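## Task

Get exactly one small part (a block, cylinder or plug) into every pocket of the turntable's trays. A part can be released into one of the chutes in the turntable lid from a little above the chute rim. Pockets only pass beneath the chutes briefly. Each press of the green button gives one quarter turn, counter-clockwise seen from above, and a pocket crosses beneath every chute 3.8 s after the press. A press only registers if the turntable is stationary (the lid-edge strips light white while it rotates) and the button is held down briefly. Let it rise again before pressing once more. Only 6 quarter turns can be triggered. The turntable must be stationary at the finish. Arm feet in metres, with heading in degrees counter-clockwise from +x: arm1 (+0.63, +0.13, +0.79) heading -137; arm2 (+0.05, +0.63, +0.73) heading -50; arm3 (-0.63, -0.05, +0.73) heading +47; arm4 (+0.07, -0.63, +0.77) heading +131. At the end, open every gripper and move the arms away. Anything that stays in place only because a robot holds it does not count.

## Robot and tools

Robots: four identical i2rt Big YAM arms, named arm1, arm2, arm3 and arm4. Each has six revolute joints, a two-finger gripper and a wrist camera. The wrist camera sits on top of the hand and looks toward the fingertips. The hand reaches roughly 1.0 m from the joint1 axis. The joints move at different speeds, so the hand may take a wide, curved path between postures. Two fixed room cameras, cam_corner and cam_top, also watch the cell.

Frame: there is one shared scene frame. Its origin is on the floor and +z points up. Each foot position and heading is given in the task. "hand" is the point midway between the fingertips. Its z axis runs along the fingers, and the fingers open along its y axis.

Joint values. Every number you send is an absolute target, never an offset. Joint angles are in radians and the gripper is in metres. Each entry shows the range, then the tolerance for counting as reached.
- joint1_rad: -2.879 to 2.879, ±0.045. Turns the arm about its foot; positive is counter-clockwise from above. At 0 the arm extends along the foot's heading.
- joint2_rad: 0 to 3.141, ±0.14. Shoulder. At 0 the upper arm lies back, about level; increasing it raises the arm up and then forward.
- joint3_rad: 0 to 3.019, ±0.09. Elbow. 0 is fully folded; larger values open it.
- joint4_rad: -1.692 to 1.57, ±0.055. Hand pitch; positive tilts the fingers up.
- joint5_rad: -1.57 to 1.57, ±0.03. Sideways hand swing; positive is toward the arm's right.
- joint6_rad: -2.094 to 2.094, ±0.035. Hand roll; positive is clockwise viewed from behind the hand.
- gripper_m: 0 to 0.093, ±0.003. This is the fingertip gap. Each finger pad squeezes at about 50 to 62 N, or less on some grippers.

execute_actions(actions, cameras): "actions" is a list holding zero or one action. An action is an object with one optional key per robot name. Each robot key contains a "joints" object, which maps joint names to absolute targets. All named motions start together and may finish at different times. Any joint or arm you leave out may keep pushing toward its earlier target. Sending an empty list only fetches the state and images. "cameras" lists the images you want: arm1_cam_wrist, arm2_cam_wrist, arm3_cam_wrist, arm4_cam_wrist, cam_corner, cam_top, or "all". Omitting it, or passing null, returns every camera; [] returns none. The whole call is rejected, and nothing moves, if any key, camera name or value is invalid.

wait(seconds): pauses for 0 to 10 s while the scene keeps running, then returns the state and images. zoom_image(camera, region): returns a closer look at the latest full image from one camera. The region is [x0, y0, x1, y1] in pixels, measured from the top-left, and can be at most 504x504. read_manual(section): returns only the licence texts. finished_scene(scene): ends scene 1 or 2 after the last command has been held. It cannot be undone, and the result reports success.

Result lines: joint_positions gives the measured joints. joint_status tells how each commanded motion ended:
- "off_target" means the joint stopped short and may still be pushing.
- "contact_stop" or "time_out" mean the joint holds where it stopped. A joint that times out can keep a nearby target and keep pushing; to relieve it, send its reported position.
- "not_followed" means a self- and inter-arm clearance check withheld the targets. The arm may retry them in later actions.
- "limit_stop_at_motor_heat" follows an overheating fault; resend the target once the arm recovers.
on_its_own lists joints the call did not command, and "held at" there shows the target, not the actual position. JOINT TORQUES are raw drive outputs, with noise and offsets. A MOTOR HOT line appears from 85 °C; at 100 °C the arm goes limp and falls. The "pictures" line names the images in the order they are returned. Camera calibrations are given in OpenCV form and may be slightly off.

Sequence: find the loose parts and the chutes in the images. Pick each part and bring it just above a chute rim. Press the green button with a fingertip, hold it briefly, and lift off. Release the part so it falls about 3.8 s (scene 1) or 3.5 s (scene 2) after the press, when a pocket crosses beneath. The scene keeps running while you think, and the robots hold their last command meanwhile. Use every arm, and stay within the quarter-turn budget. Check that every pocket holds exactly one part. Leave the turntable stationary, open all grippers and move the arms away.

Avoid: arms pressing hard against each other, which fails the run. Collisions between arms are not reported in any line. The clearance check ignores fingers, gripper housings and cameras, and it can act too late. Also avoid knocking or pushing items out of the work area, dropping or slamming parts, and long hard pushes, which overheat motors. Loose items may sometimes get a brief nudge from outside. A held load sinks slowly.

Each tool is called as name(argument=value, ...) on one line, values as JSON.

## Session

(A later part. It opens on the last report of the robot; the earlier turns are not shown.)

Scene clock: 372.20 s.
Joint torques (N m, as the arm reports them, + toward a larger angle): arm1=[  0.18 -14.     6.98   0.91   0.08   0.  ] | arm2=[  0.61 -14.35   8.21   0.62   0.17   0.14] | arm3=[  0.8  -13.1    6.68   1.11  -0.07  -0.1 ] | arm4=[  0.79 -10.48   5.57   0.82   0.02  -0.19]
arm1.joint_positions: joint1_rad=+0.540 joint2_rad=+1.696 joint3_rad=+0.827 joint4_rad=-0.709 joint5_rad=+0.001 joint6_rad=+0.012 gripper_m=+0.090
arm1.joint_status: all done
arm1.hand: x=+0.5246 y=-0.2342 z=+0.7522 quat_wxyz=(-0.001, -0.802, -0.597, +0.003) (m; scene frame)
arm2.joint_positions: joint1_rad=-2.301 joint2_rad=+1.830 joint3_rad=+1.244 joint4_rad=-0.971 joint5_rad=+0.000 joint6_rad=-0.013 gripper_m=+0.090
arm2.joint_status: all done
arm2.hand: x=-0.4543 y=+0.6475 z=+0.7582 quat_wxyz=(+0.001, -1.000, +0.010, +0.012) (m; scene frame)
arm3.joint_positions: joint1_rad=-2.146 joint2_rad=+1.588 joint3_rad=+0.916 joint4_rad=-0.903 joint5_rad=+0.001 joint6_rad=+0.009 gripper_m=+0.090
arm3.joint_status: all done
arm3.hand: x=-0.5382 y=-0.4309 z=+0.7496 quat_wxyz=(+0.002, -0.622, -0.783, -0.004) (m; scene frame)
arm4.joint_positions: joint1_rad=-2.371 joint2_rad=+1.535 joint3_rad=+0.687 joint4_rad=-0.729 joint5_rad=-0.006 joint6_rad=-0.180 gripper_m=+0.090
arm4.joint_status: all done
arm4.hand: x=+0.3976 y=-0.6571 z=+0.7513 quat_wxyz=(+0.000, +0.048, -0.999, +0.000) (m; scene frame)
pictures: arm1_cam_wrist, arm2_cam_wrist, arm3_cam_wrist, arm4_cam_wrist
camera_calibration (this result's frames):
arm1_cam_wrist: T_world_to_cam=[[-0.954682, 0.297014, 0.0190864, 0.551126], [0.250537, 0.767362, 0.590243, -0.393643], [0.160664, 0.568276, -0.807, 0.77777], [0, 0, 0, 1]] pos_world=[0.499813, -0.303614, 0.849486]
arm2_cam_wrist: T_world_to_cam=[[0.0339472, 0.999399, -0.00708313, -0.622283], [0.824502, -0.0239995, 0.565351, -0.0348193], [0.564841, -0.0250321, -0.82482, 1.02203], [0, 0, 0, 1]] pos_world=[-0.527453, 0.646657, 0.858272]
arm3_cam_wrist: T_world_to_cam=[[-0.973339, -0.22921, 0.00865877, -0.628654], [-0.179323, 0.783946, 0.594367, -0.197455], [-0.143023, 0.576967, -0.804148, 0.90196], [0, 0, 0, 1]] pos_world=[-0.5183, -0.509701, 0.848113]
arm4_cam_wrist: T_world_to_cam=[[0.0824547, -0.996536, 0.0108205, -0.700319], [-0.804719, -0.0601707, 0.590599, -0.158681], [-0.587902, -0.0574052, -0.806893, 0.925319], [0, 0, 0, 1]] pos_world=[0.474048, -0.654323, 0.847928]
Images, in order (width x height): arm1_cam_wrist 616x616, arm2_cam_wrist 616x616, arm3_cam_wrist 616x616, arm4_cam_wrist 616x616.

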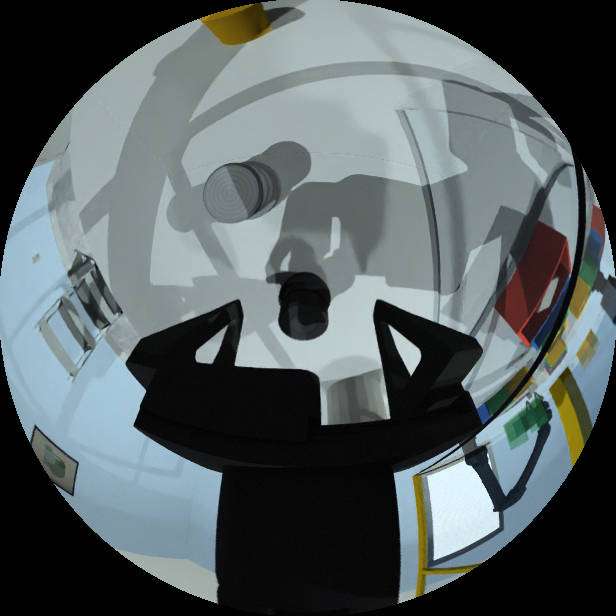

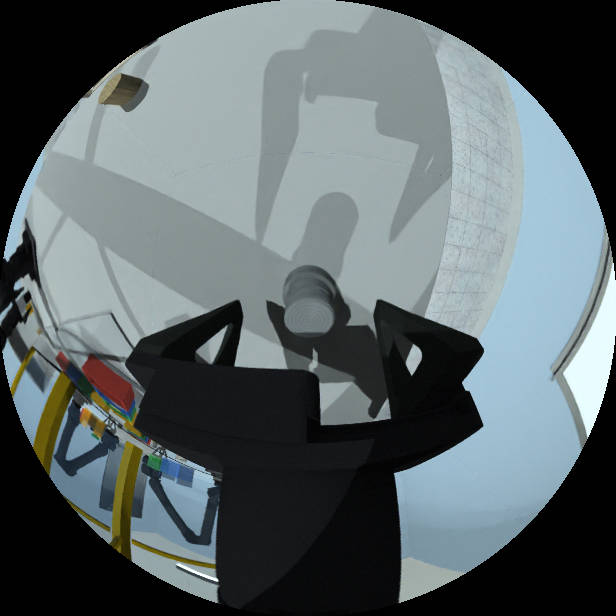

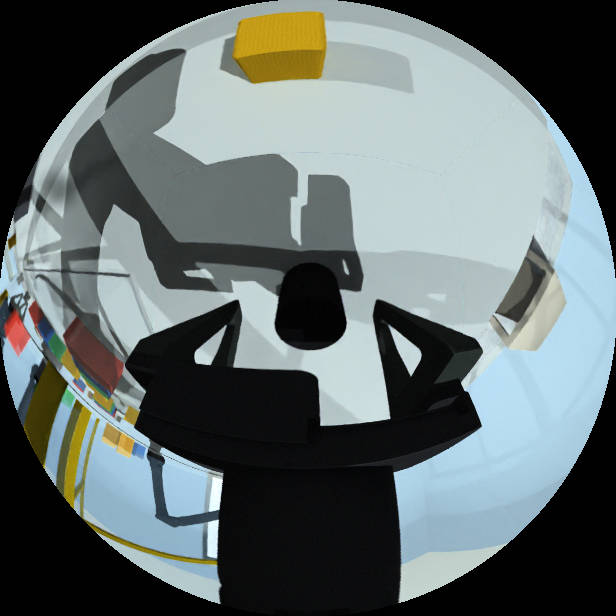

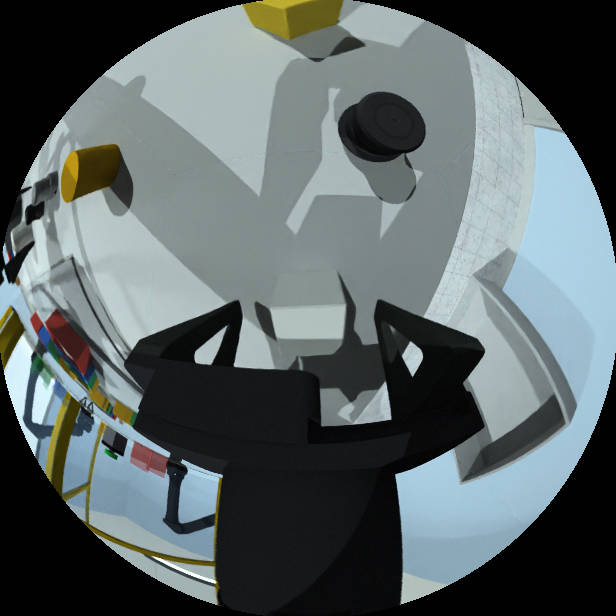

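execute_actions(actions=[{"arm1":{"joints":{"gripper_m":0.01}},"arm2":{"joints":{"joint2_rad":1.865}},"arm3":{"joints":{"gripper_m":0.01}},"arm4":{"joints":{"gripper_m":0.01}}}], cameras=[])

execute_actions(actions=[{"arm1":{"joints":{"joint2_rad":1.1,"joint3_rad":1.05,"joint4_rad":-1.51}},"arm2":{"joints":{"gripper_m":0.01}},"arm3":{"joints":{"joint2_rad":1.1,"joint3_rad":1.12,"joint4_rad":-1.57}},"arm4":{"joints":{"joint2_rad":1.15,"joint3_rad":1.09,"joint4_rad":-1.5}}}], cameras=[])

execute_actions(actions=[{"arm1":{"joints":{"joint1_rad":-0.528,"joint6_rad":0.13}},"arm2":{"joints":{"joint2_rad":1.2,"joint3_rad":1.19,"joint4_rad":-1.52,"joint6_rad":-0.3}},"arm3":{"joints":{"joint1_rad":-0.69,"joint6_rad":0.07}},"arm4":{"joints":{"joint1_rad":-0.585,"joint6_rad":0.11}}}], cameras=[])

execute_actions(actions=[{"arm1":{"joints":{"joint2_rad":1.5,"joint3_rad":1.325,"joint4_rad":-1.355}},"arm2":{"joints":{"joint1_rad":-0.93,"joint2_rad":1.25,"joint4_rad":-1.495}},"arm3":{"joints":{"joint2_rad":1.465,"joint3_rad":1.41,"joint4_rad":-1.21}},"arm4":{"joints":{"joint2_rad":1.536,"joint3_rad":1.4,"joint4_rad":-1.375}}}], cameras=["arm1_cam_wrist","arm2_cam_wrist","arm3_cam_wrist","arm4_cam_wrist"])

Scene clock: 386.13 s.
Joint torques (N m, as the arm reports them, + toward a larger angle): arm1=[  0.16 -14.11   7.09   0.93   0.11  -0.01] | arm2=[  0.59 -12.67   8.09   0.54   0.16   0.13] | arm3=[  1.2  -13.19   6.58   1.02  -0.09  -0.1 ] | arm4=[  0.44 -10.55   5.79   0.71   0.03  -0.19]
arm1.joint_positions: joint1_rad=+0.540 joint2_rad=+1.696 joint3_rad=+0.827 joint4_rad=-0.709 joint5_rad=+0.000 joint6_rad=+0.012 gripper_m=+0.027
arm1.joint_status: gripper_m off_target (ended at +0.027, target +0.010)
arm1.hand: x=+0.5249 y=-0.2343 z=+0.7522 quat_wxyz=(-0.001, -0.802, -0.598, +0.002) (m; scene frame)
arm2.joint_positions: joint1_rad=-2.301 joint2_rad=+1.834 joint3_rad=+1.244 joint4_rad=-0.971 joint5_rad=+0.000 joint6_rad=-0.013 gripper_m=+0.090
arm2.joint_status: all done
arm2.hand: x=-0.4538 y=+0.6474 z=+0.7560 quat_wxyz=(+0.001, -1.000, +0.010, +0.010) (m; scene frame)
arm3.joint_positions: joint1_rad=-2.146 joint2_rad=+1.588 joint3_rad=+0.916 joint4_rad=-0.902 joint5_rad=+0.001 joint6_rad=+0.008 gripper_m=+0.036
arm3.joint_status: gripper_m off_target (ended at +0.036, target +0.010)
arm3.hand: x=-0.5382 y=-0.4312 z=+0.7496 quat_wxyz=(+0.002, -0.622, -0.783, -0.004) (m; scene frame)
arm4.joint_positions: joint1_rad=-2.371 joint2_rad=+1.535 joint3_rad=+0.687 joint4_rad=-0.728 joint5_rad=-0.006 joint6_rad=-0.180 gripper_m=+0.039
arm4.joint_status: gripper_m off_target (ended at +0.039, target +0.010)
arm4.hand: x=+0.3977 y=-0.6571 z=+0.7513 quat_wxyz=(+0.000, +0.048, -0.999, +0.000) (m; scene frame)
pictures: none
No camera images: the call's "cameras" was empty. Leave "cameras" out to get every camera's image.

Scene clock: 387.57 s.
Joint torques (N m, as the arm reports them, + toward a larger angle): arm1=[ 0.22 -5.32 10.68 -0.28  0.11  0.  ] | arm2=[  0.55 -12.62   8.08   0.55   0.16   0.15] | arm3=[ 0.65 -5.89  9.37  0.03 -0.06 -0.08] | arm4=[ 0.52 -7.32  9.68 -0.42  0.03 -0.19]
arm1.joint_positions: joint1_rad=+0.540 joint2_rad=+1.091 joint3_rad=+1.033 joint4_rad=-1.497 joint5_rad=+0.000 joint6_rad=+0.012 gripper_m=+0.027
arm1.joint_status: all done
arm1.hand: x=+0.5506 y=-0.1458 z=+1.0209 quat_wxyz=(-0.008, -0.802, -0.598, +0.012) (m; scene frame)
arm2.joint_positions: joint1_rad=-2.301 joint2_rad=+1.835 joint3_rad=+1.244 joint4_rad=-0.971 joint5_rad=+0.000 joint6_rad=-0.012 gripper_m=+0.030
arm2.joint_status: gripper_m off_target (ended at +0.030, target +0.010)
arm2.hand: x=-0.4538 y=+0.6474 z=+0.7558 quat_wxyz=(+0.001, -1.000, +0.011, +0.010) (m; scene frame)
arm3.joint_positions: joint1_rad=-2.146 joint2_rad=+1.099 joint3_rad=+1.097 joint4_rad=-1.557 joint5_rad=+0.001 joint6_rad=+0.008 gripper_m=+0.036
arm3.joint_status: all done
arm3.hand: x=-0.5624 y=-0.3357 z=+0.9777 quat_wxyz=(-0.004, -0.622, -0.783, +0.001) (m; scene frame)
arm4.joint_positions: joint1_rad=-2.371 joint2_rad=+1.153 joint3_rad=+1.063 joint4_rad=-1.488 joint5_rad=-0.006 joint6_rad=-0.180 gripper_m=+0.039
arm4.joint_status: all done
arm4.hand: x=+0.3780 y=-0.6541 z=+0.9962 quat_wxyz=(+0.000, +0.048, -0.999, +0.000) (m; scene frame)
pictures: none
No camera images: the call's "cameras" was empty. Leave "cameras" out to get every camera's image.

Scene clock: 389.47 s.
Joint torques (N m, as the arm reports them, + toward a larger angle): arm1=[-1.26 -5.82 10.65 -0.32  0.1   0.22] | arm2=[ 0.8  -6.44 10.63  0.08  0.13 -0.18] | arm3=[ 2.   -6.21  9.61 -0.02  0.    0.1 ] | arm4=[ 0.51 -7.18  9.7  -0.55  0.1   0.01]
arm1.joint_positions: joint1_rad=-0.521 joint2_rad=+1.095 joint3_rad=+1.033 joint4_rad=-1.497 joint5_rad=+0.000 joint6_rad=+0.118 gripper_m=+0.027
arm1.joint_status: all done
arm1.hand: x=+0.3460 y=+0.0685 z=+1.0185 quat_wxyz=(-0.007, -0.998, -0.057, +0.009) (m; scene frame)
arm2.joint_positions: joint1_rad=-2.301 joint2_rad=+1.185 joint3_rad=+1.179 joint4_rad=-1.515 joint5_rad=+0.000 joint6_rad=-0.286 gripper_m=+0.030
arm2.joint_status: all done
arm2.hand: x=-0.2823 y=+0.6411 z=+0.9933 quat_wxyz=(+0.006, -0.992, -0.126, +0.029) (m; scene frame)
arm3.joint_positions: joint1_rad=-0.695 joint2_rad=+1.101 joint3_rad=+1.097 joint4_rad=-1.557 joint5_rad=-0.001 joint6_rad=+0.061 gripper_m=+0.036
arm3.joint_status: all done
arm3.hand: x=-0.3377 y=-0.0147 z=+0.9798 quat_wxyz=(-0.006, +0.028, -1.000, -0.003) (m; scene frame)
arm4.joint_positions: joint1_rad=-0.584 joint2_rad=+1.153 joint3_rad=+1.063 joint4_rad=-1.488 joint5_rad=-0.007 joint6_rad=+0.100 gripper_m=+0.039
arm4.joint_status: all done
arm4.hand: x=+0.0290 y=-0.3224 z=+0.9922 quat_wxyz=(+0.005, +0.718, -0.696, +0.005) (m; scene frame)
pictures: none
No camera images: the call's "cameras" was empty. Leave "cameras" out to get every camera's image.

Scene clock: 391.13 s.
Joint torques (N m, as the arm reports them, + toward a larger angle): arm1=[ -1.23 -15.15  12.32   0.51   0.11   0.23] | arm2=[ 0.41 -7.98 10.59  0.27  0.19 -0.19] | arm3=[  2.22 -14.41  12.     1.77   0.01   0.1 ] | arm4=[  1.16 -13.58  12.13   0.41   0.09   0.03]
arm1.joint_positions: joint1_rad=-0.521 joint2_rad=+1.516 joint3_rad=+1.283 joint4_rad=-1.362 joint5_rad=+0.000 joint6_rad=+0.118 gripper_m=+0.027
arm1.joint_status: all done
arm1.hand: x=+0.2080 y=+0.0353 z=+0.9691 quat_wxyz=(-0.004, -0.998, -0.057, -0.009) (m; scene frame)
arm2.joint_positions: joint1_rad=-0.929 joint2_rad=+1.247 joint3_rad=+1.179 joint4_rad=-1.497 joint5_rad=-0.001 joint6_rad=-0.287 gripper_m=+0.030
arm2.joint_status: all done
arm2.hand: x=-0.0269 y=+0.2907 z=+0.9702 quat_wxyz=(+0.003, -0.687, -0.726, +0.005) (m; scene frame)
arm3.joint_positions: joint1_rad=-0.695 joint2_rad=+1.480 joint3_rad=+1.357 joint4_rad=-1.227 joint5_rad=-0.001 joint6_rad=+0.061 gripper_m=+0.036
arm3.joint_status: all done
arm3.hand: x=-0.1463 y=+0.0080 z=+0.9562 quat_wxyz=(-0.112, +0.028, -0.993, -0.013) (m; scene frame)
arm4.joint_positions: joint1_rad=-0.584 joint2_rad=+1.553 joint3_rad=+1.338 joint4_rad=-1.380 joint5_rad=-0.007 joint6_rad=+0.100 gripper_m=+0.039
arm4.joint_status: all done
arm4.hand: x=+0.0107 y=-0.1826 z=+0.9505 quat_wxyz=(+0.010, +0.718, -0.696, +0.011) (m; scene frame)
pictures: arm1_cam_wrist, arm2_cam_wrist, arm3_cam_wrist, arm4_cam_wrist
camera_calibration (this result's frames):
arm1_cam_wrist: T_world_to_cam=[[-0.103641, 0.994575, 0.00889913, -0.0270795], [0.789869, 0.0768654, 0.60844, -0.754496], [0.604455, 0.0700886, -0.79355, 0.762752], [0, 0, 0, 1]] pos_world=[0.132097, 0.0314671, 1.06459]
arm2_cam_wrist: T_world_to_cam=[[-0.999136, -0.0415166, 0.00182601, -0.0126331], [-0.0326755, 0.811998, 0.582745, -0.798602], [-0.0256763, 0.582181, -0.812653, 0.742348], [0, 0, 0, 1]] pos_world=[-0.0196562, 0.215758, 1.06868]
arm3_cam_wrist: T_world_to_cam=[[0.0580059, -0.998297, -0.00619231, 0.0228384], [-0.918044, -0.0557777, 0.392536, -0.502396], [-0.392213, -0.0170846, -0.919716, 0.949671], [0, 0, 0, 1]] pos_world=[-0.0900736, 0.0110018, 1.07078]
arm4_cam_wrist: T_world_to_cam=[[0.99974, 0.0188184, 0.0129, -0.0240741], [0.00689995, -0.78831, 0.61524, -0.724233], [0.021747, -0.614991, -0.788235, 0.759718], [0, 0, 0, 1]] pos_world=[0.0125434, -0.103248, 1.04472]
Images, in order (width x height): arm1_cam_wrist 616x616, arm2_cam_wrist 616x616, arm3_cam_wrist 616x616, arm4_cam_wrist 616x616.

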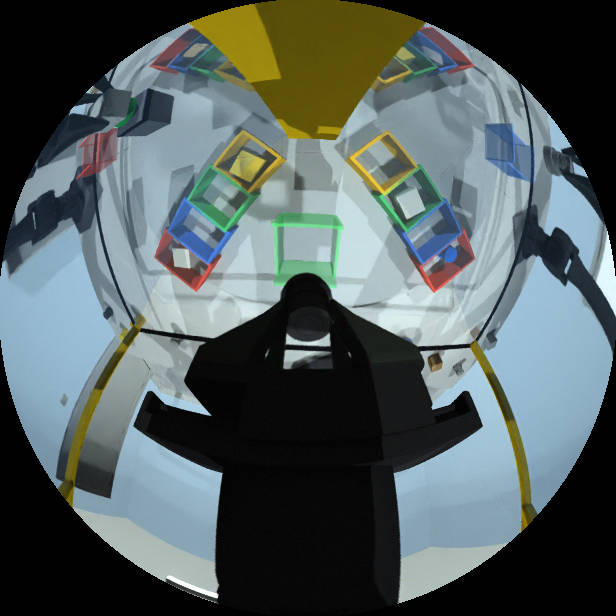

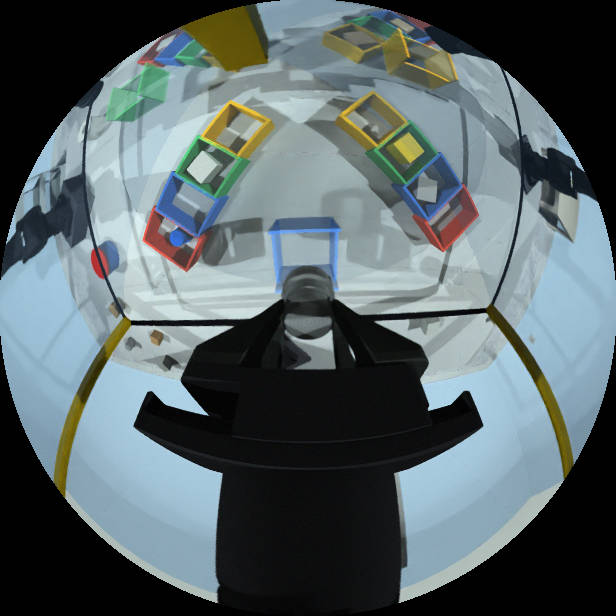

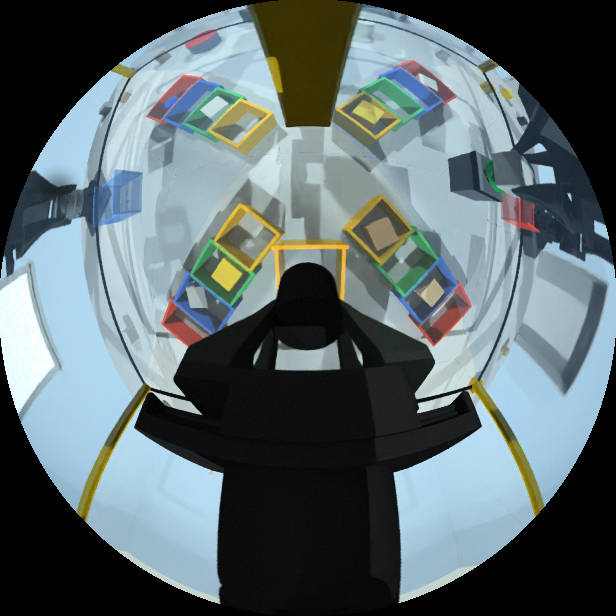

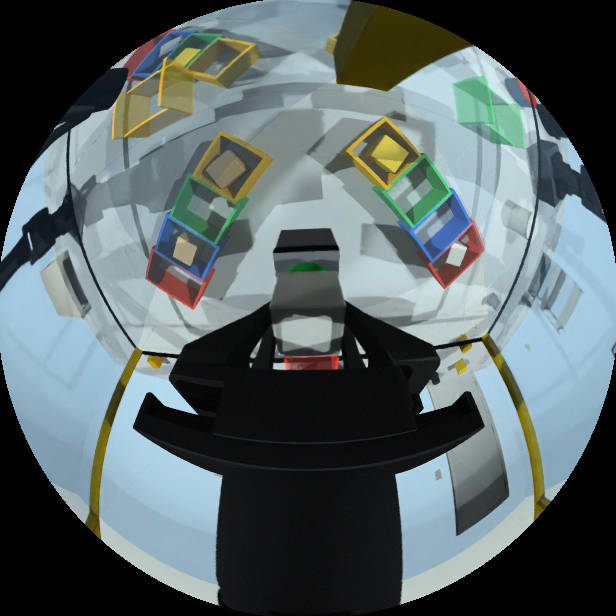

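execute_actions(actions=[{"arm4":{"joints":{"joint2_rad":1.617}}}], cameras=["cam_top"])

execute_actions(actions=[{"arm4":{"joints":{"joint1_rad":-0.55,"joint2_rad":1.2,"joint3_rad":1.03,"joint4_rad":-1.43}}}], cameras=[])

wait(seconds=1.75)

execute_actions(actions=[{"arm1":{"joints":{"gripper_m":0.09}},"arm2":{"joints":{"gripper_m":0.09}},"arm3":{"joints":{"gripper_m":0.09}},"arm4":{"joints":{"gripper_m":0.09}}}], cameras=[])

execute_actions(actions=[{"arm1":{"joints":{"joint2_rad":1.1,"joint3_rad":1.05,"joint4_rad":-1.51}},"arm2":{"joints":{"joint1_rad":-1.98,"joint2_rad":1.2,"joint6_rad":0.1,"gripper_m":0.075}},"arm3":{"joints":{"joint2_rad":1.1,"joint3_rad":1.1,"joint4_rad":-1.56}},"arm4":{"joints":{"joint1_rad":-2.4,"joint6_rad":0}}}], cameras=[])

execute_actions(actions=[{"arm1":{"joints":{"joint1_rad":0.618,"joint6_rad":0}},"arm3":{"joints":{"joint1_rad":-2.127,"joint6_rad":0}},"arm2":{"joints":{"joint2_rad":1.568,"joint3_rad":1.11,"joint4_rad":-1.083}},"arm4":{"joints":{"joint2_rad":1.642,"joint3_rad":1.13,"joint4_rad":-0.995}}}], cameras=[])

execute_actions(actions=[{"arm1":{"joints":{"joint2_rad":1.714,"joint3_rad":1.16,"joint4_rad":-0.956}},"arm3":{"joints":{"joint2_rad":1.846,"joint3_rad":1.54,"joint4_rad":-1.192}}}])

Scene clock: 420.03 s.
Joint torques (N m, as the arm reports them, + toward a larger angle): arm1=[ -1.25 -15.07  12.39   0.52   0.11   0.23] | arm2=[ 0.49 -7.88 10.54  0.33  0.17 -0.19] | arm3=[  1.4  -14.61  11.86   1.68   0.01   0.09] | arm4=[  0.49 -11.32  10.02   0.33   0.08   0.  ]
arm1.joint_positions: joint1_rad=-0.521 joint2_rad=+1.516 joint3_rad=+1.283 joint4_rad=-1.362 joint5_rad=+0.000 joint6_rad=+0.118 gripper_m=+0.027
arm1.joint_status: not commanded
arm1.hand: x=+0.2080 y=+0.0353 z=+0.9691 quat_wxyz=(-0.004, -0.998, -0.057, -0.009) (m; scene frame)
arm2.joint_positions: joint1_rad=-0.929 joint2_rad=+1.247 joint3_rad=+1.179 joint4_rad=-1.497 joint5_rad=-0.001 joint6_rad=-0.287 gripper_m=+0.030
arm2.joint_status: not commanded
arm2.hand: x=-0.0269 y=+0.2907 z=+0.9702 quat_wxyz=(+0.003, -0.687, -0.726, +0.005) (m; scene frame)
arm3.joint_positions: joint1_rad=-0.695 joint2_rad=+1.480 joint3_rad=+1.357 joint4_rad=-1.227 joint5_rad=-0.001 joint6_rad=+0.061 gripper_m=+0.036
arm3.joint_status: not commanded
arm3.hand: x=-0.1463 y=+0.0080 z=+0.9562 quat_wxyz=(-0.112, +0.028, -0.993, -0.013) (m; scene frame)
arm4.joint_positions: joint1_rad=-0.584 joint2_rad=+1.588 joint3_rad=+1.364 joint4_rad=-1.381 joint5_rad=-0.007 joint6_rad=+0.100 gripper_m=+0.039
arm4.joint_status: all done
arm4.hand: x=+0.0094 y=-0.1730 z=+0.9446 quat_wxyz=(+0.014, +0.718, -0.696, +0.015) (m; scene frame)
pictures: cam_top
Images, in order (width x height): cam_top 896x504.

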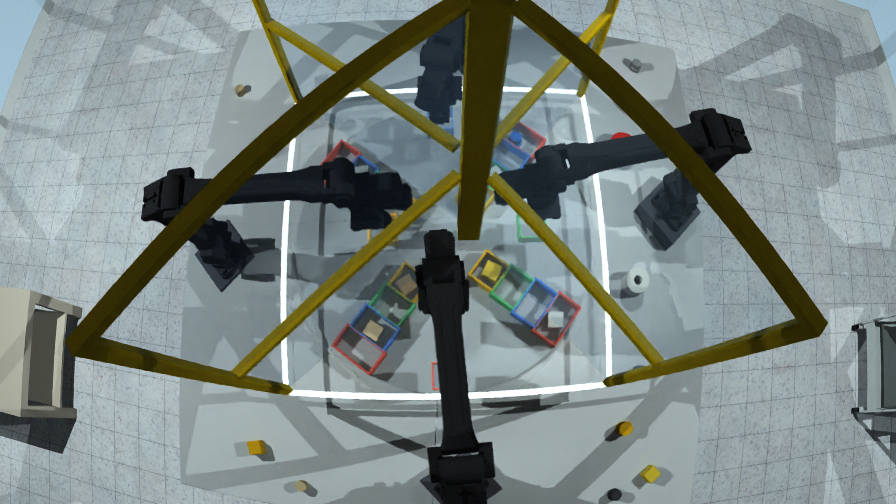

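Scene clock: 421.20 s.
Joint torques (N m, as the arm reports them, + toward a larger angle): arm1=[ -1.26 -15.11  12.4    0.51   0.11   0.22] | arm2=[ 0.37 -8.05 10.57  0.3   0.15 -0.18] | arm3=[  1.86 -14.49  11.84   1.64   0.     0.1 ] | arm4=[ 1.06 -7.5   7.52 -0.29  0.08  0.01]
arm1.joint_positions: joint1_rad=-0.521 joint2_rad=+1.516 joint3_rad=+1.283 joint4_rad=-1.362 joint5_rad=+0.000 joint6_rad=+0.118 gripper_m=+0.027
arm1.joint_status: not commanded
arm1.hand: x=+0.2080 y=+0.0353 z=+0.9691 quat_wxyz=(-0.004, -0.998, -0.057, -0.009) (m; scene frame)
arm2.joint_positions: joint1_rad=-0.929 joint2_rad=+1.247 joint3_rad=+1.179 joint4_rad=-1.497 joint5_rad=-0.001 joint6_rad=-0.287 gripper_m=+0.030
arm2.joint_status: not commanded
arm2.hand: x=-0.0269 y=+0.2907 z=+0.9702 quat_wxyz=(+0.003, -0.687, -0.726, +0.005) (m; scene frame)
arm3.joint_positions: joint1_rad=-0.695 joint2_rad=+1.480 joint3_rad=+1.357 joint4_rad=-1.227 joint5_rad=-0.001 joint6_rad=+0.061 gripper_m=+0.036
arm3.joint_status: not commanded
arm3.hand: x=-0.1463 y=+0.0080 z=+0.9562 quat_wxyz=(-0.112, +0.028, -0.993, -0.013) (m; scene frame)
arm4.joint_positions: joint1_rad=-0.553 joint2_rad=+1.202 joint3_rad=+1.030 joint4_rad=-1.423 joint5_rad=-0.007 joint6_rad=+0.101 gripper_m=+0.039
arm4.joint_status: all done
arm4.hand: x=+0.0180 y=-0.3142 z=+0.9651 quat_wxyz=(+0.011, +0.728, -0.685, +0.012) (m; scene frame)
pictures: none
No camera images: the call's "cameras" was empty. Leave "cameras" out to get every camera's image.

Scene clock: 422.97 s.
Joint torques (N m, as the arm reports them, + toward a larger angle): arm1=[ -1.25 -15.05  12.4    0.52   0.11   0.22] | arm2=[ 0.25 -8.1  10.55  0.28  0.19 -0.19] | arm3=[  2.02 -14.51  11.96   1.72   0.01   0.09] | arm4=[ 0.92 -7.87  7.48 -0.38  0.06  0.01]
arm1.joint_positions: joint1_rad=-0.521 joint2_rad=+1.516 joint3_rad=+1.283 joint4_rad=-1.362 joint5_rad=+0.000 joint6_rad=+0.118 gripper_m=+0.027
arm1.joint_status: not commanded
arm1.hand: x=+0.2080 y=+0.0353 z=+0.9691 quat_wxyz=(-0.004, -0.998, -0.057, -0.009) (m; scene frame)
arm2.joint_positions: joint1_rad=-0.929 joint2_rad=+1.247 joint3_rad=+1.179 joint4_rad=-1.497 joint5_rad=-0.001 joint6_rad=-0.287 gripper_m=+0.030
arm2.joint_status: not commanded
arm2.hand: x=-0.0269 y=+0.2907 z=+0.9702 quat_wxyz=(+0.003, -0.687, -0.726, +0.005) (m; scene frame)
arm3.joint_positions: joint1_rad=-0.695 joint2_rad=+1.480 joint3_rad=+1.357 joint4_rad=-1.227 joint5_rad=-0.001 joint6_rad=+0.061 gripper_m=+0.036
arm3.joint_status: not commanded
arm3.hand: x=-0.1463 y=+0.0080 z=+0.9562 quat_wxyz=(-0.112, +0.028, -0.993, -0.013) (m; scene frame)
arm4.joint_positions: joint1_rad=-0.553 joint2_rad=+1.202 joint3_rad=+1.030 joint4_rad=-1.423 joint5_rad=-0.007 joint6_rad=+0.101 gripper_m=+0.039
arm4.joint_status: all done
arm4.hand: x=+0.0180 y=-0.3142 z=+0.9651 quat_wxyz=(+0.011, +0.728, -0.685, +0.012) (m; scene frame)
wait: 1.77 s; at rest by 0.27 s
pictures: arm1_cam_wrist, arm2_cam_wrist, arm3_cam_wrist, arm4_cam_wrist, cam_corner, cam_top
camera_calibration (this result's frames):
arm1_cam_wrist: T_world_to_cam=[[-0.103641, 0.994575, 0.00889913, -0.0270795], [0.789869, 0.0768654, 0.60844, -0.754496], [0.604455, 0.0700886, -0.79355, 0.762752], [0, 0, 0, 1]] pos_world=[0.132097, 0.0314671, 1.06459]
arm2_cam_wrist: T_world_to_cam=[[-0.999136, -0.0415166, 0.00182601, -0.0126331], [-0.0326755, 0.811998, 0.582745, -0.798602], [-0.0256763, 0.582181, -0.812653, 0.742348], [0, 0, 0, 1]] pos_world=[-0.0196562, 0.215758, 1.06868]
arm3_cam_wrist: T_world_to_cam=[[0.0580059, -0.998297, -0.00619231, 0.0228384], [-0.918044, -0.0557777, 0.392536, -0.502396], [-0.392213, -0.0170846, -0.919716, 0.949671], [0, 0, 0, 1]] pos_world=[-0.0900736, 0.0110018, 1.07078]
arm4_cam_wrist: T_world_to_cam=[[0.998701, 0.0493197, 0.0127684, -0.0193248], [0.0310132, -0.787395, 0.615669, -0.837552], [0.0404183, -0.614473, -0.787902, 0.689665], [0, 0, 0, 1]] pos_world=[0.0173998, -0.234751, 1.05929]
Images, in order (width x height): arm1_cam_wrist 616x616, arm2_cam_wrist 616x616, arm3_cam_wrist 616x616, arm4_cam_wrist 616x616, cam_corner 896x504, cam_top 896x504.

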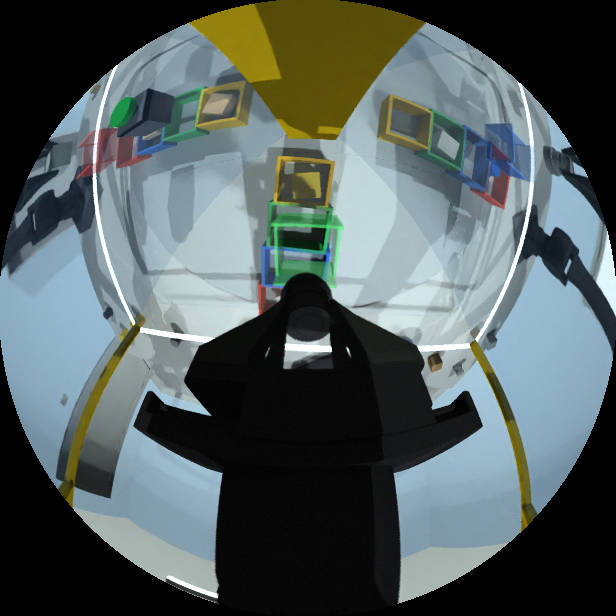

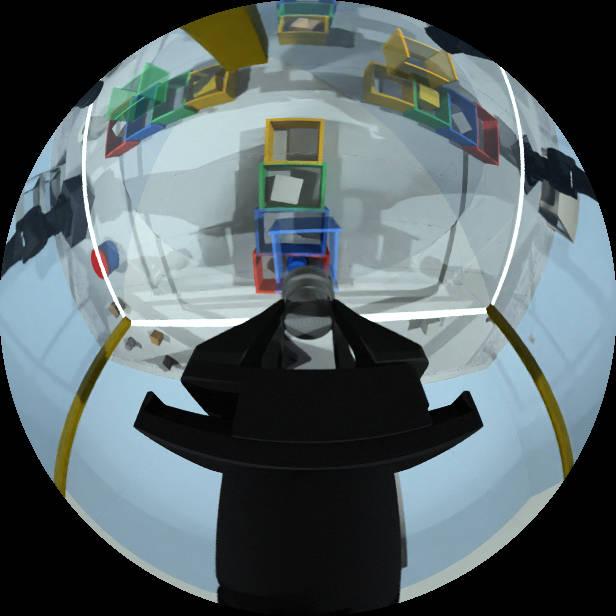

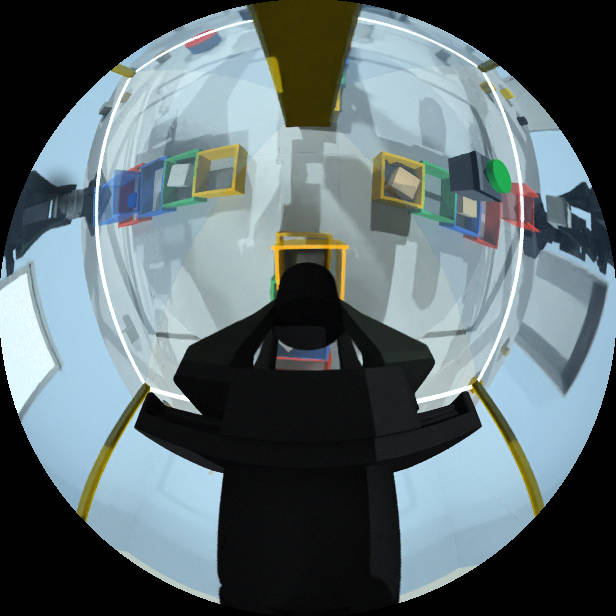

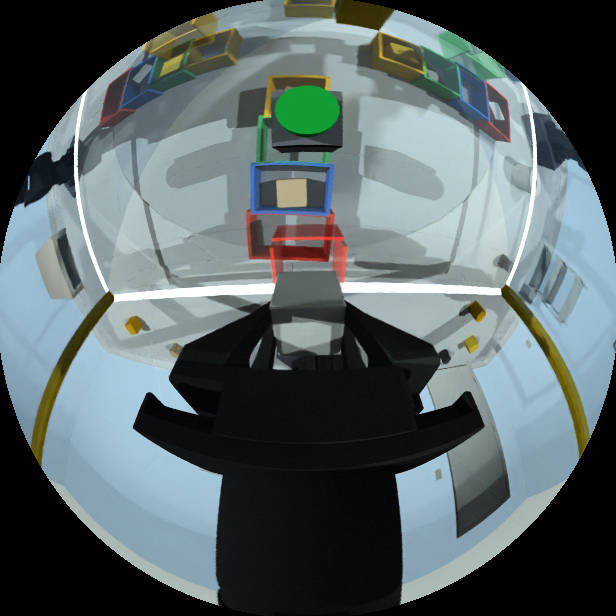

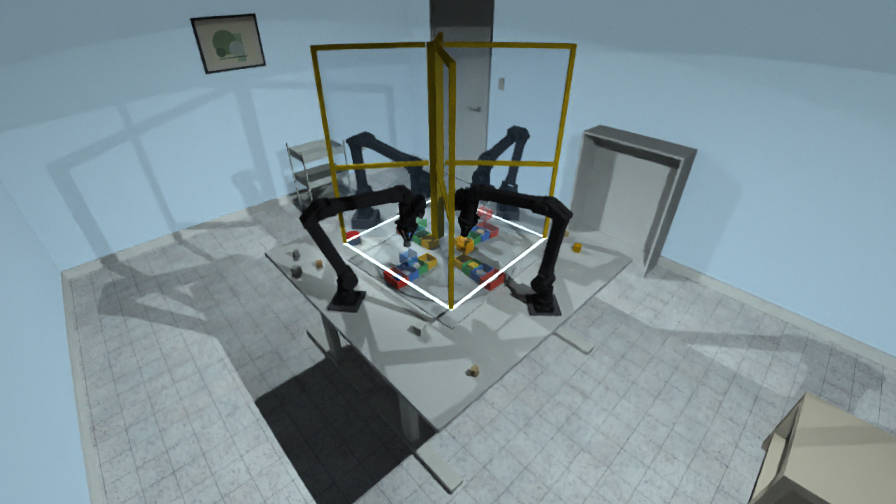

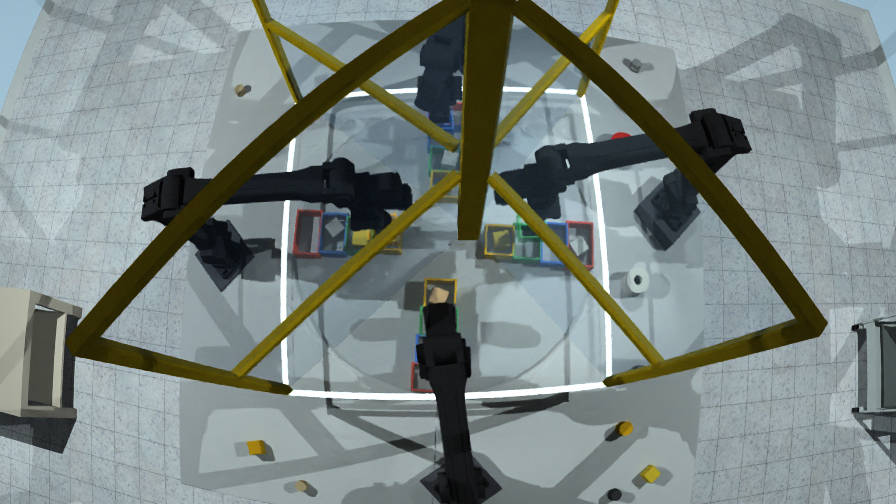

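Scene clock: 423.67 s.
Joint torques (N m, as the arm reports them, + toward a larger angle): arm1=[ -1.26 -15.06  12.39   0.5    0.11   0.22] | arm2=[ 0.59 -8.02 10.46  0.27  0.16 -0.19] | arm3=[  1.76 -14.21  11.99   1.77   0.     0.08] | arm4=[ 0.8  -7.99  7.51 -0.21  0.07  0.  ]
arm1.joint_positions: joint1_rad=-0.521 joint2_rad=+1.516 joint3_rad=+1.283 joint4_rad=-1.362 joint5_rad=+0.000 joint6_rad=+0.118 gripper_m=+0.090
arm1.joint_status: all done
arm1.hand: x=+0.2080 y=+0.0353 z=+0.9691 quat_wxyz=(-0.004, -0.998, -0.057, -0.009) (m; scene frame)
arm2.joint_positions: joint1_rad=-0.929 joint2_rad=+1.247 joint3_rad=+1.179 joint4_rad=-1.497 joint5_rad=-0.001 joint6_rad=-0.287 gripper_m=+0.090
arm2.joint_status: all done
arm2.hand: x=-0.0269 y=+0.2907 z=+0.9702 quat_wxyz=(+0.003, -0.687, -0.726, +0.005) (m; scene frame)
arm3.joint_positions: joint1_rad=-0.695 joint2_rad=+1.479 joint3_rad=+1.357 joint4_rad=-1.227 joint5_rad=-0.001 joint6_rad=+0.061 gripper_m=+0.090
arm3.joint_status: all done
arm3.hand: x=-0.1464 y=+0.0080 z=+0.9565 quat_wxyz=(-0.112, +0.027, -0.993, -0.013) (m; scene frame)
arm4.joint_positions: joint1_rad=-0.553 joint2_rad=+1.202 joint3_rad=+1.030 joint4_rad=-1.423 joint5_rad=-0.007 joint6_rad=+0.101 gripper_m=+0.090
arm4.joint_status: all done
arm4.hand: x=+0.0180 y=-0.3142 z=+0.9651 quat_wxyz=(+0.011, +0.728, -0.685, +0.012) (m; scene frame)
pictures: none
No camera images: the call's "cameras" was empty. Leave "cameras" out to get every camera's image.

Scene clock: 425.57 s.
Joint torques (N m, as the arm reports them, + toward a larger angle): arm1=[-1.3  -5.23  9.55 -0.1   0.1   0.22] | arm2=[ 0.3  -9.15 10.67  0.32  0.18  0.15] | arm3=[ 2.11 -5.26  7.78  0.19 -0.01  0.09] | arm4=[ 0.54 -7.77  7.65 -0.3   0.06 -0.21]
arm1.joint_positions: joint1_rad=-0.521 joint2_rad=+1.090 joint3_rad=+1.048 joint4_rad=-1.501 joint5_rad=+0.000 joint6_rad=+0.118 gripper_m=+0.090
arm1.joint_status: all done
arm1.hand: x=+0.3436 y=+0.0680 z=+1.0256 quat_wxyz=(-0.008, -0.998, -0.057, +0.017) (m; scene frame)
arm2.joint_positions: joint1_rad=-1.980 joint2_rad=+1.221 joint3_rad=+1.179 joint4_rad=-1.497 joint5_rad=+0.000 joint6_rad=+0.086 gripper_m=+0.075
arm2.joint_status: all done
arm2.hand: x=-0.2775 y=+0.5319 z=+0.9817 quat_wxyz=(-0.001, -0.995, -0.100, +0.020) (m; scene frame)
arm3.joint_positions: joint1_rad=-0.695 joint2_rad=+1.094 joint3_rad=+1.103 joint4_rad=-1.548 joint5_rad=-0.001 joint6_rad=+0.061 gripper_m=+0.090
arm3.joint_status: all done
arm3.hand: x=-0.3349 y=-0.0143 z=+0.9843 quat_wxyz=(-0.018, +0.028, -0.999, -0.004) (m; scene frame)
arm4.joint_positions: joint1_rad=-2.401 joint2_rad=+1.202 joint3_rad=+1.030 joint4_rad=-1.423 joint5_rad=-0.007 joint6_rad=+0.010 gripper_m=+0.090
arm4.joint_status: all done
arm4.hand: x=+0.3872 y=-0.6646 z=+0.9693 quat_wxyz=(+0.009, -0.063, -0.998, -0.001) (m; scene frame)
pictures: none
No camera images: the call's "cameras" was empty. Leave "cameras" out to get every camera's image.

Scene clock: 427.27 s.
Joint torques (N m, as the arm reports them, + toward a larger angle): arm1=[-0.2  -5.65  9.55 -0.09  0.11 -0.01] | arm2=[  0.48 -12.52   9.03   0.64   0.17   0.14] | arm3=[ 0.55 -6.36  7.72  0.01 -0.07 -0.09] | arm4=[  0.61 -14.67   9.32   0.82   0.1   -0.21]
arm1.joint_positions: joint1_rad=+0.611 joint2_rad=+1.094 joint3_rad=+1.048 joint4_rad=-1.501 joint5_rad=+0.000 joint6_rad=+0.013 gripper_m=+0.090
arm1.joint_status: all done
arm1.hand: x=+0.5699 y=-0.1540 z=+1.0258 quat_wxyz=(-0.011, -0.780, -0.625, +0.015) (m; scene frame)
arm2.joint_positions: joint1_rad=-1.980 joint2_rad=+1.582 joint3_rad=+1.107 joint4_rad=-1.092 joint5_rad=+0.000 joint6_rad=+0.086 gripper_m=+0.075
arm2.joint_status: all done
arm2.hand: x=-0.3646 y=+0.5071 z=+0.8226 quat_wxyz=(+0.001, -0.995, -0.100, +0.006) (m; scene frame)
arm3.joint_positions: joint1_rad=-2.121 joint2_rad=+1.100 joint3_rad=+1.103 joint4_rad=-1.548 joint5_rad=+0.001 joint6_rad=+0.009 gripper_m=+0.090
arm3.joint_status: all done
arm3.hand: x=-0.5541 y=-0.3376 z=+0.9799 quat_wxyz=(-0.010, -0.612, -0.791, +0.005) (m; scene frame)
arm4.joint_positions: joint1_rad=-2.401 joint2_rad=+1.662 joint3_rad=+1.089 joint4_rad=-1.009 joint5_rad=-0.007 joint6_rad=+0.010 gripper_m=+0.090
arm4.joint_status: all done
arm4.hand: x=+0.5103 y=-0.6796 z=+0.8213 quat_wxyz=(+0.003, -0.062, -0.998, -0.001) (m; scene frame)
pictures: none
No camera images: the call's "cameras" was empty. Leave "cameras" out to get every camera's image.

Scene clock: 428.90 s.
Joint torques (N m, as the arm reports them, + toward a larger angle): arm1=[ -0.24 -17.59  10.     0.94   0.11  -0.01] | arm2=[  0.64 -12.72   8.96   0.6    0.17   0.15] | arm3=[  0.6  -19.28  10.16   0.82  -0.05  -0.1 ] | arm4=[  0.59 -14.6    9.38   0.84   0.08  -0.21]
arm1.joint_positions: joint1_rad=+0.611 joint2_rad=+1.730 joint3_rad=+1.134 joint4_rad=-0.971 joint5_rad=+0.000 joint6_rad=+0.013 gripper_m=+0.090
arm1.joint_status: all done
arm1.hand: x=+0.5340 y=-0.3224 z=+0.8264 quat_wxyz=(-0.004, -0.780, -0.625, +0.007) (m; scene frame)
arm2.joint_positions: joint1_rad=-1.980 joint2_rad=+1.582 joint3_rad=+1.107 joint4_rad=-1.092 joint5_rad=+0.000 joint6_rad=+0.086 gripper_m=+0.075
arm2.joint_status: not commanded
arm2.hand: x=-0.3646 y=+0.5071 z=+0.8226 quat_wxyz=(+0.001, -0.995, -0.100, +0.006) (m; scene frame)
arm3.joint_positions: joint1_rad=-2.121 joint2_rad=+1.856 joint3_rad=+1.502 joint4_rad=-1.201 joint5_rad=+0.001 joint6_rad=+0.009 gripper_m=+0.090
arm3.joint_status: all done
arm3.hand: x=-0.4870 y=-0.5849 z=+0.8213 quat_wxyz=(-0.006, -0.612, -0.791, +0.002) (m; scene frame)
arm4.joint_positions: joint1_rad=-2.401 joint2_rad=+1.662 joint3_rad=+1.089 joint4_rad=-1.009 joint5_rad=-0.007 joint6_rad=+0.010 gripper_m=+0.090
arm4.joint_status: not commanded
arm4.hand: x=+0.5103 y=-0.6796 z=+0.8213 quat_wxyz=(+0.003, -0.062, -0.998, -0.001) (m; scene frame)
pictures: arm1_cam_wrist, arm2_cam_wrist, arm3_cam_wrist, arm4_cam_wrist, cam_corner, cam_top
camera_calibration (this result's frames):
arm1_cam_wrist: T_world_to_cam=[[-0.973212, 0.229128, 0.0189496, 0.573027], [0.197121, 0.789152, 0.581707, -0.32941], [0.118331, 0.56986, -0.813177, 0.914456], [0, 0, 0, 1]] pos_world=[0.514401, -0.392454, 0.924376]
arm2_cam_wrist: T_world_to_cam=[[-0.186472, 0.982445, -0.00550864, -0.557701], [0.803338, 0.1557, 0.57481, -0.255139], [0.565576, 0.102761, -0.818269, 0.951006], [0, 0, 0, 1]] pos_world=[-0.436899, 0.489909, 0.921762]
arm3_cam_wrist: T_world_to_cam=[[-0.96743, -0.252997, 0.00842495, -0.625584], [-0.201884, 0.791206, 0.577266, -0.102806], [-0.152712, 0.556764, -0.816512, 1.04945], [0, 0, 0, 1]] pos_world=[-0.4657, -0.661224, 0.921502]
arm4_cam_wrist: T_world_to_cam=[[-0.137089, -0.990504, 0.0104081, -0.616275], [-0.79512, 0.116301, 0.595196, 0.000544366], [-0.590755, 0.0733191, -0.803513, 1.13431], [0, 0, 0, 1]] pos_world=[0.58605, -0.693654, 0.917526]
Images, in order (width x height): arm1_cam_wrist 616x616, arm2_cam_wrist 616x616, arm3_cam_wrist 616x616, arm4_cam_wrist 616x616, cam_corner 896x504, cam_top 896x504.

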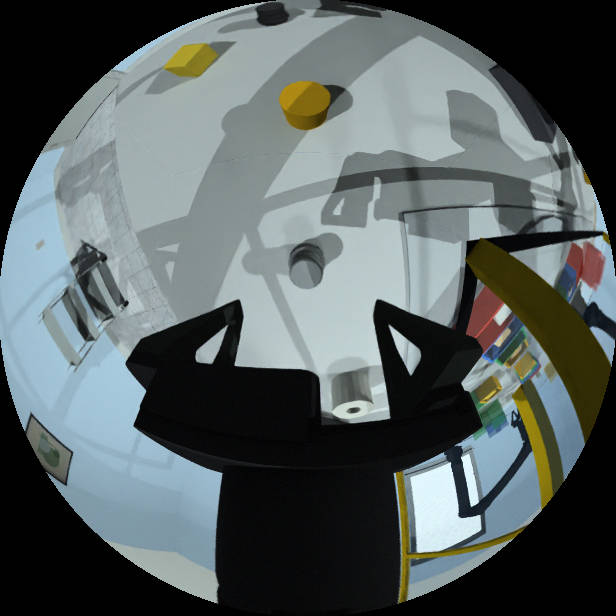

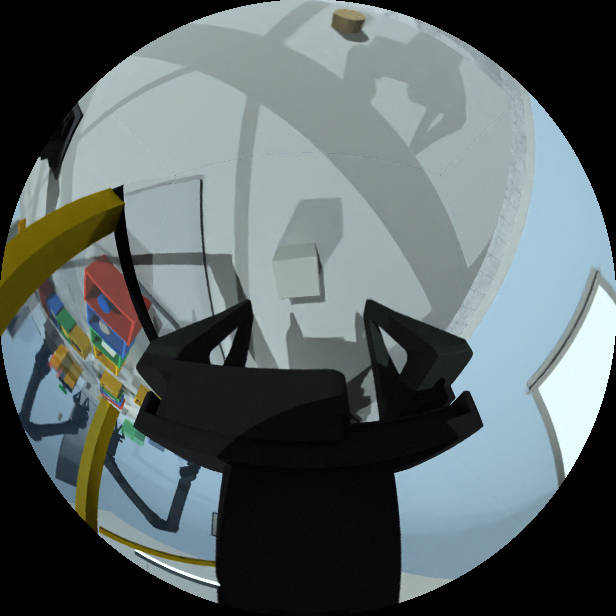

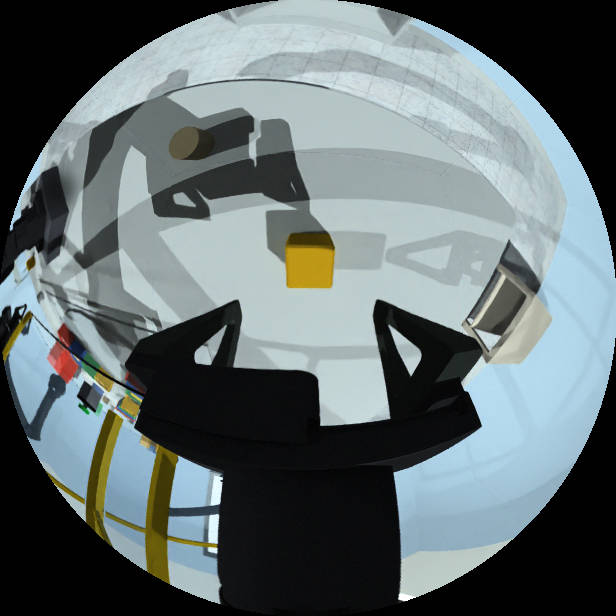

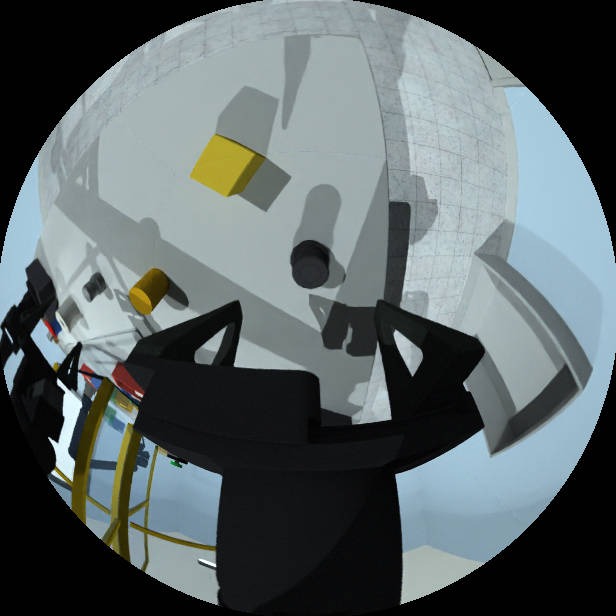

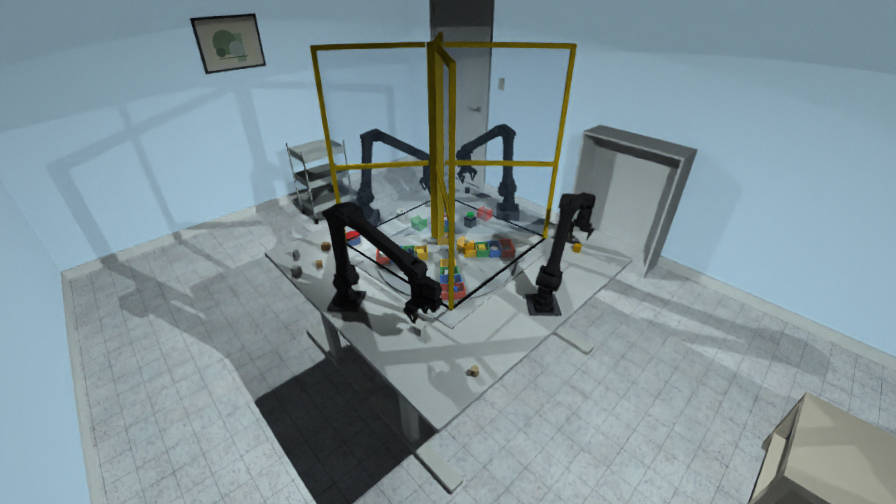

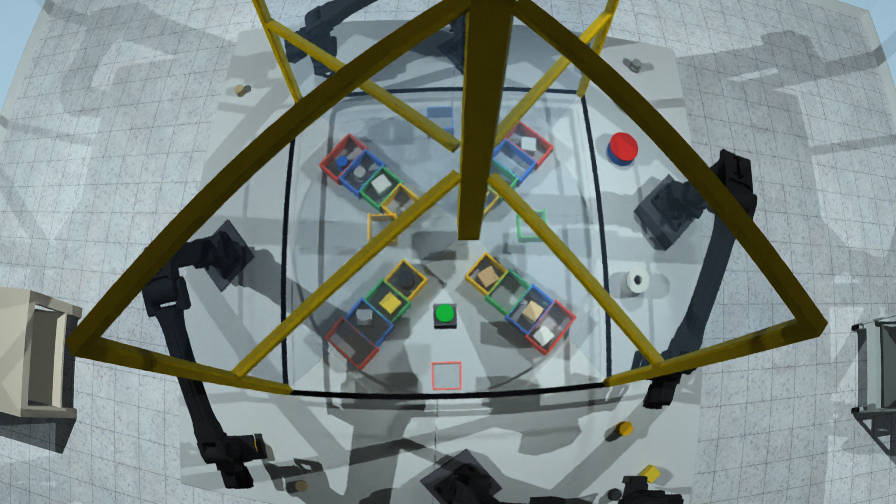

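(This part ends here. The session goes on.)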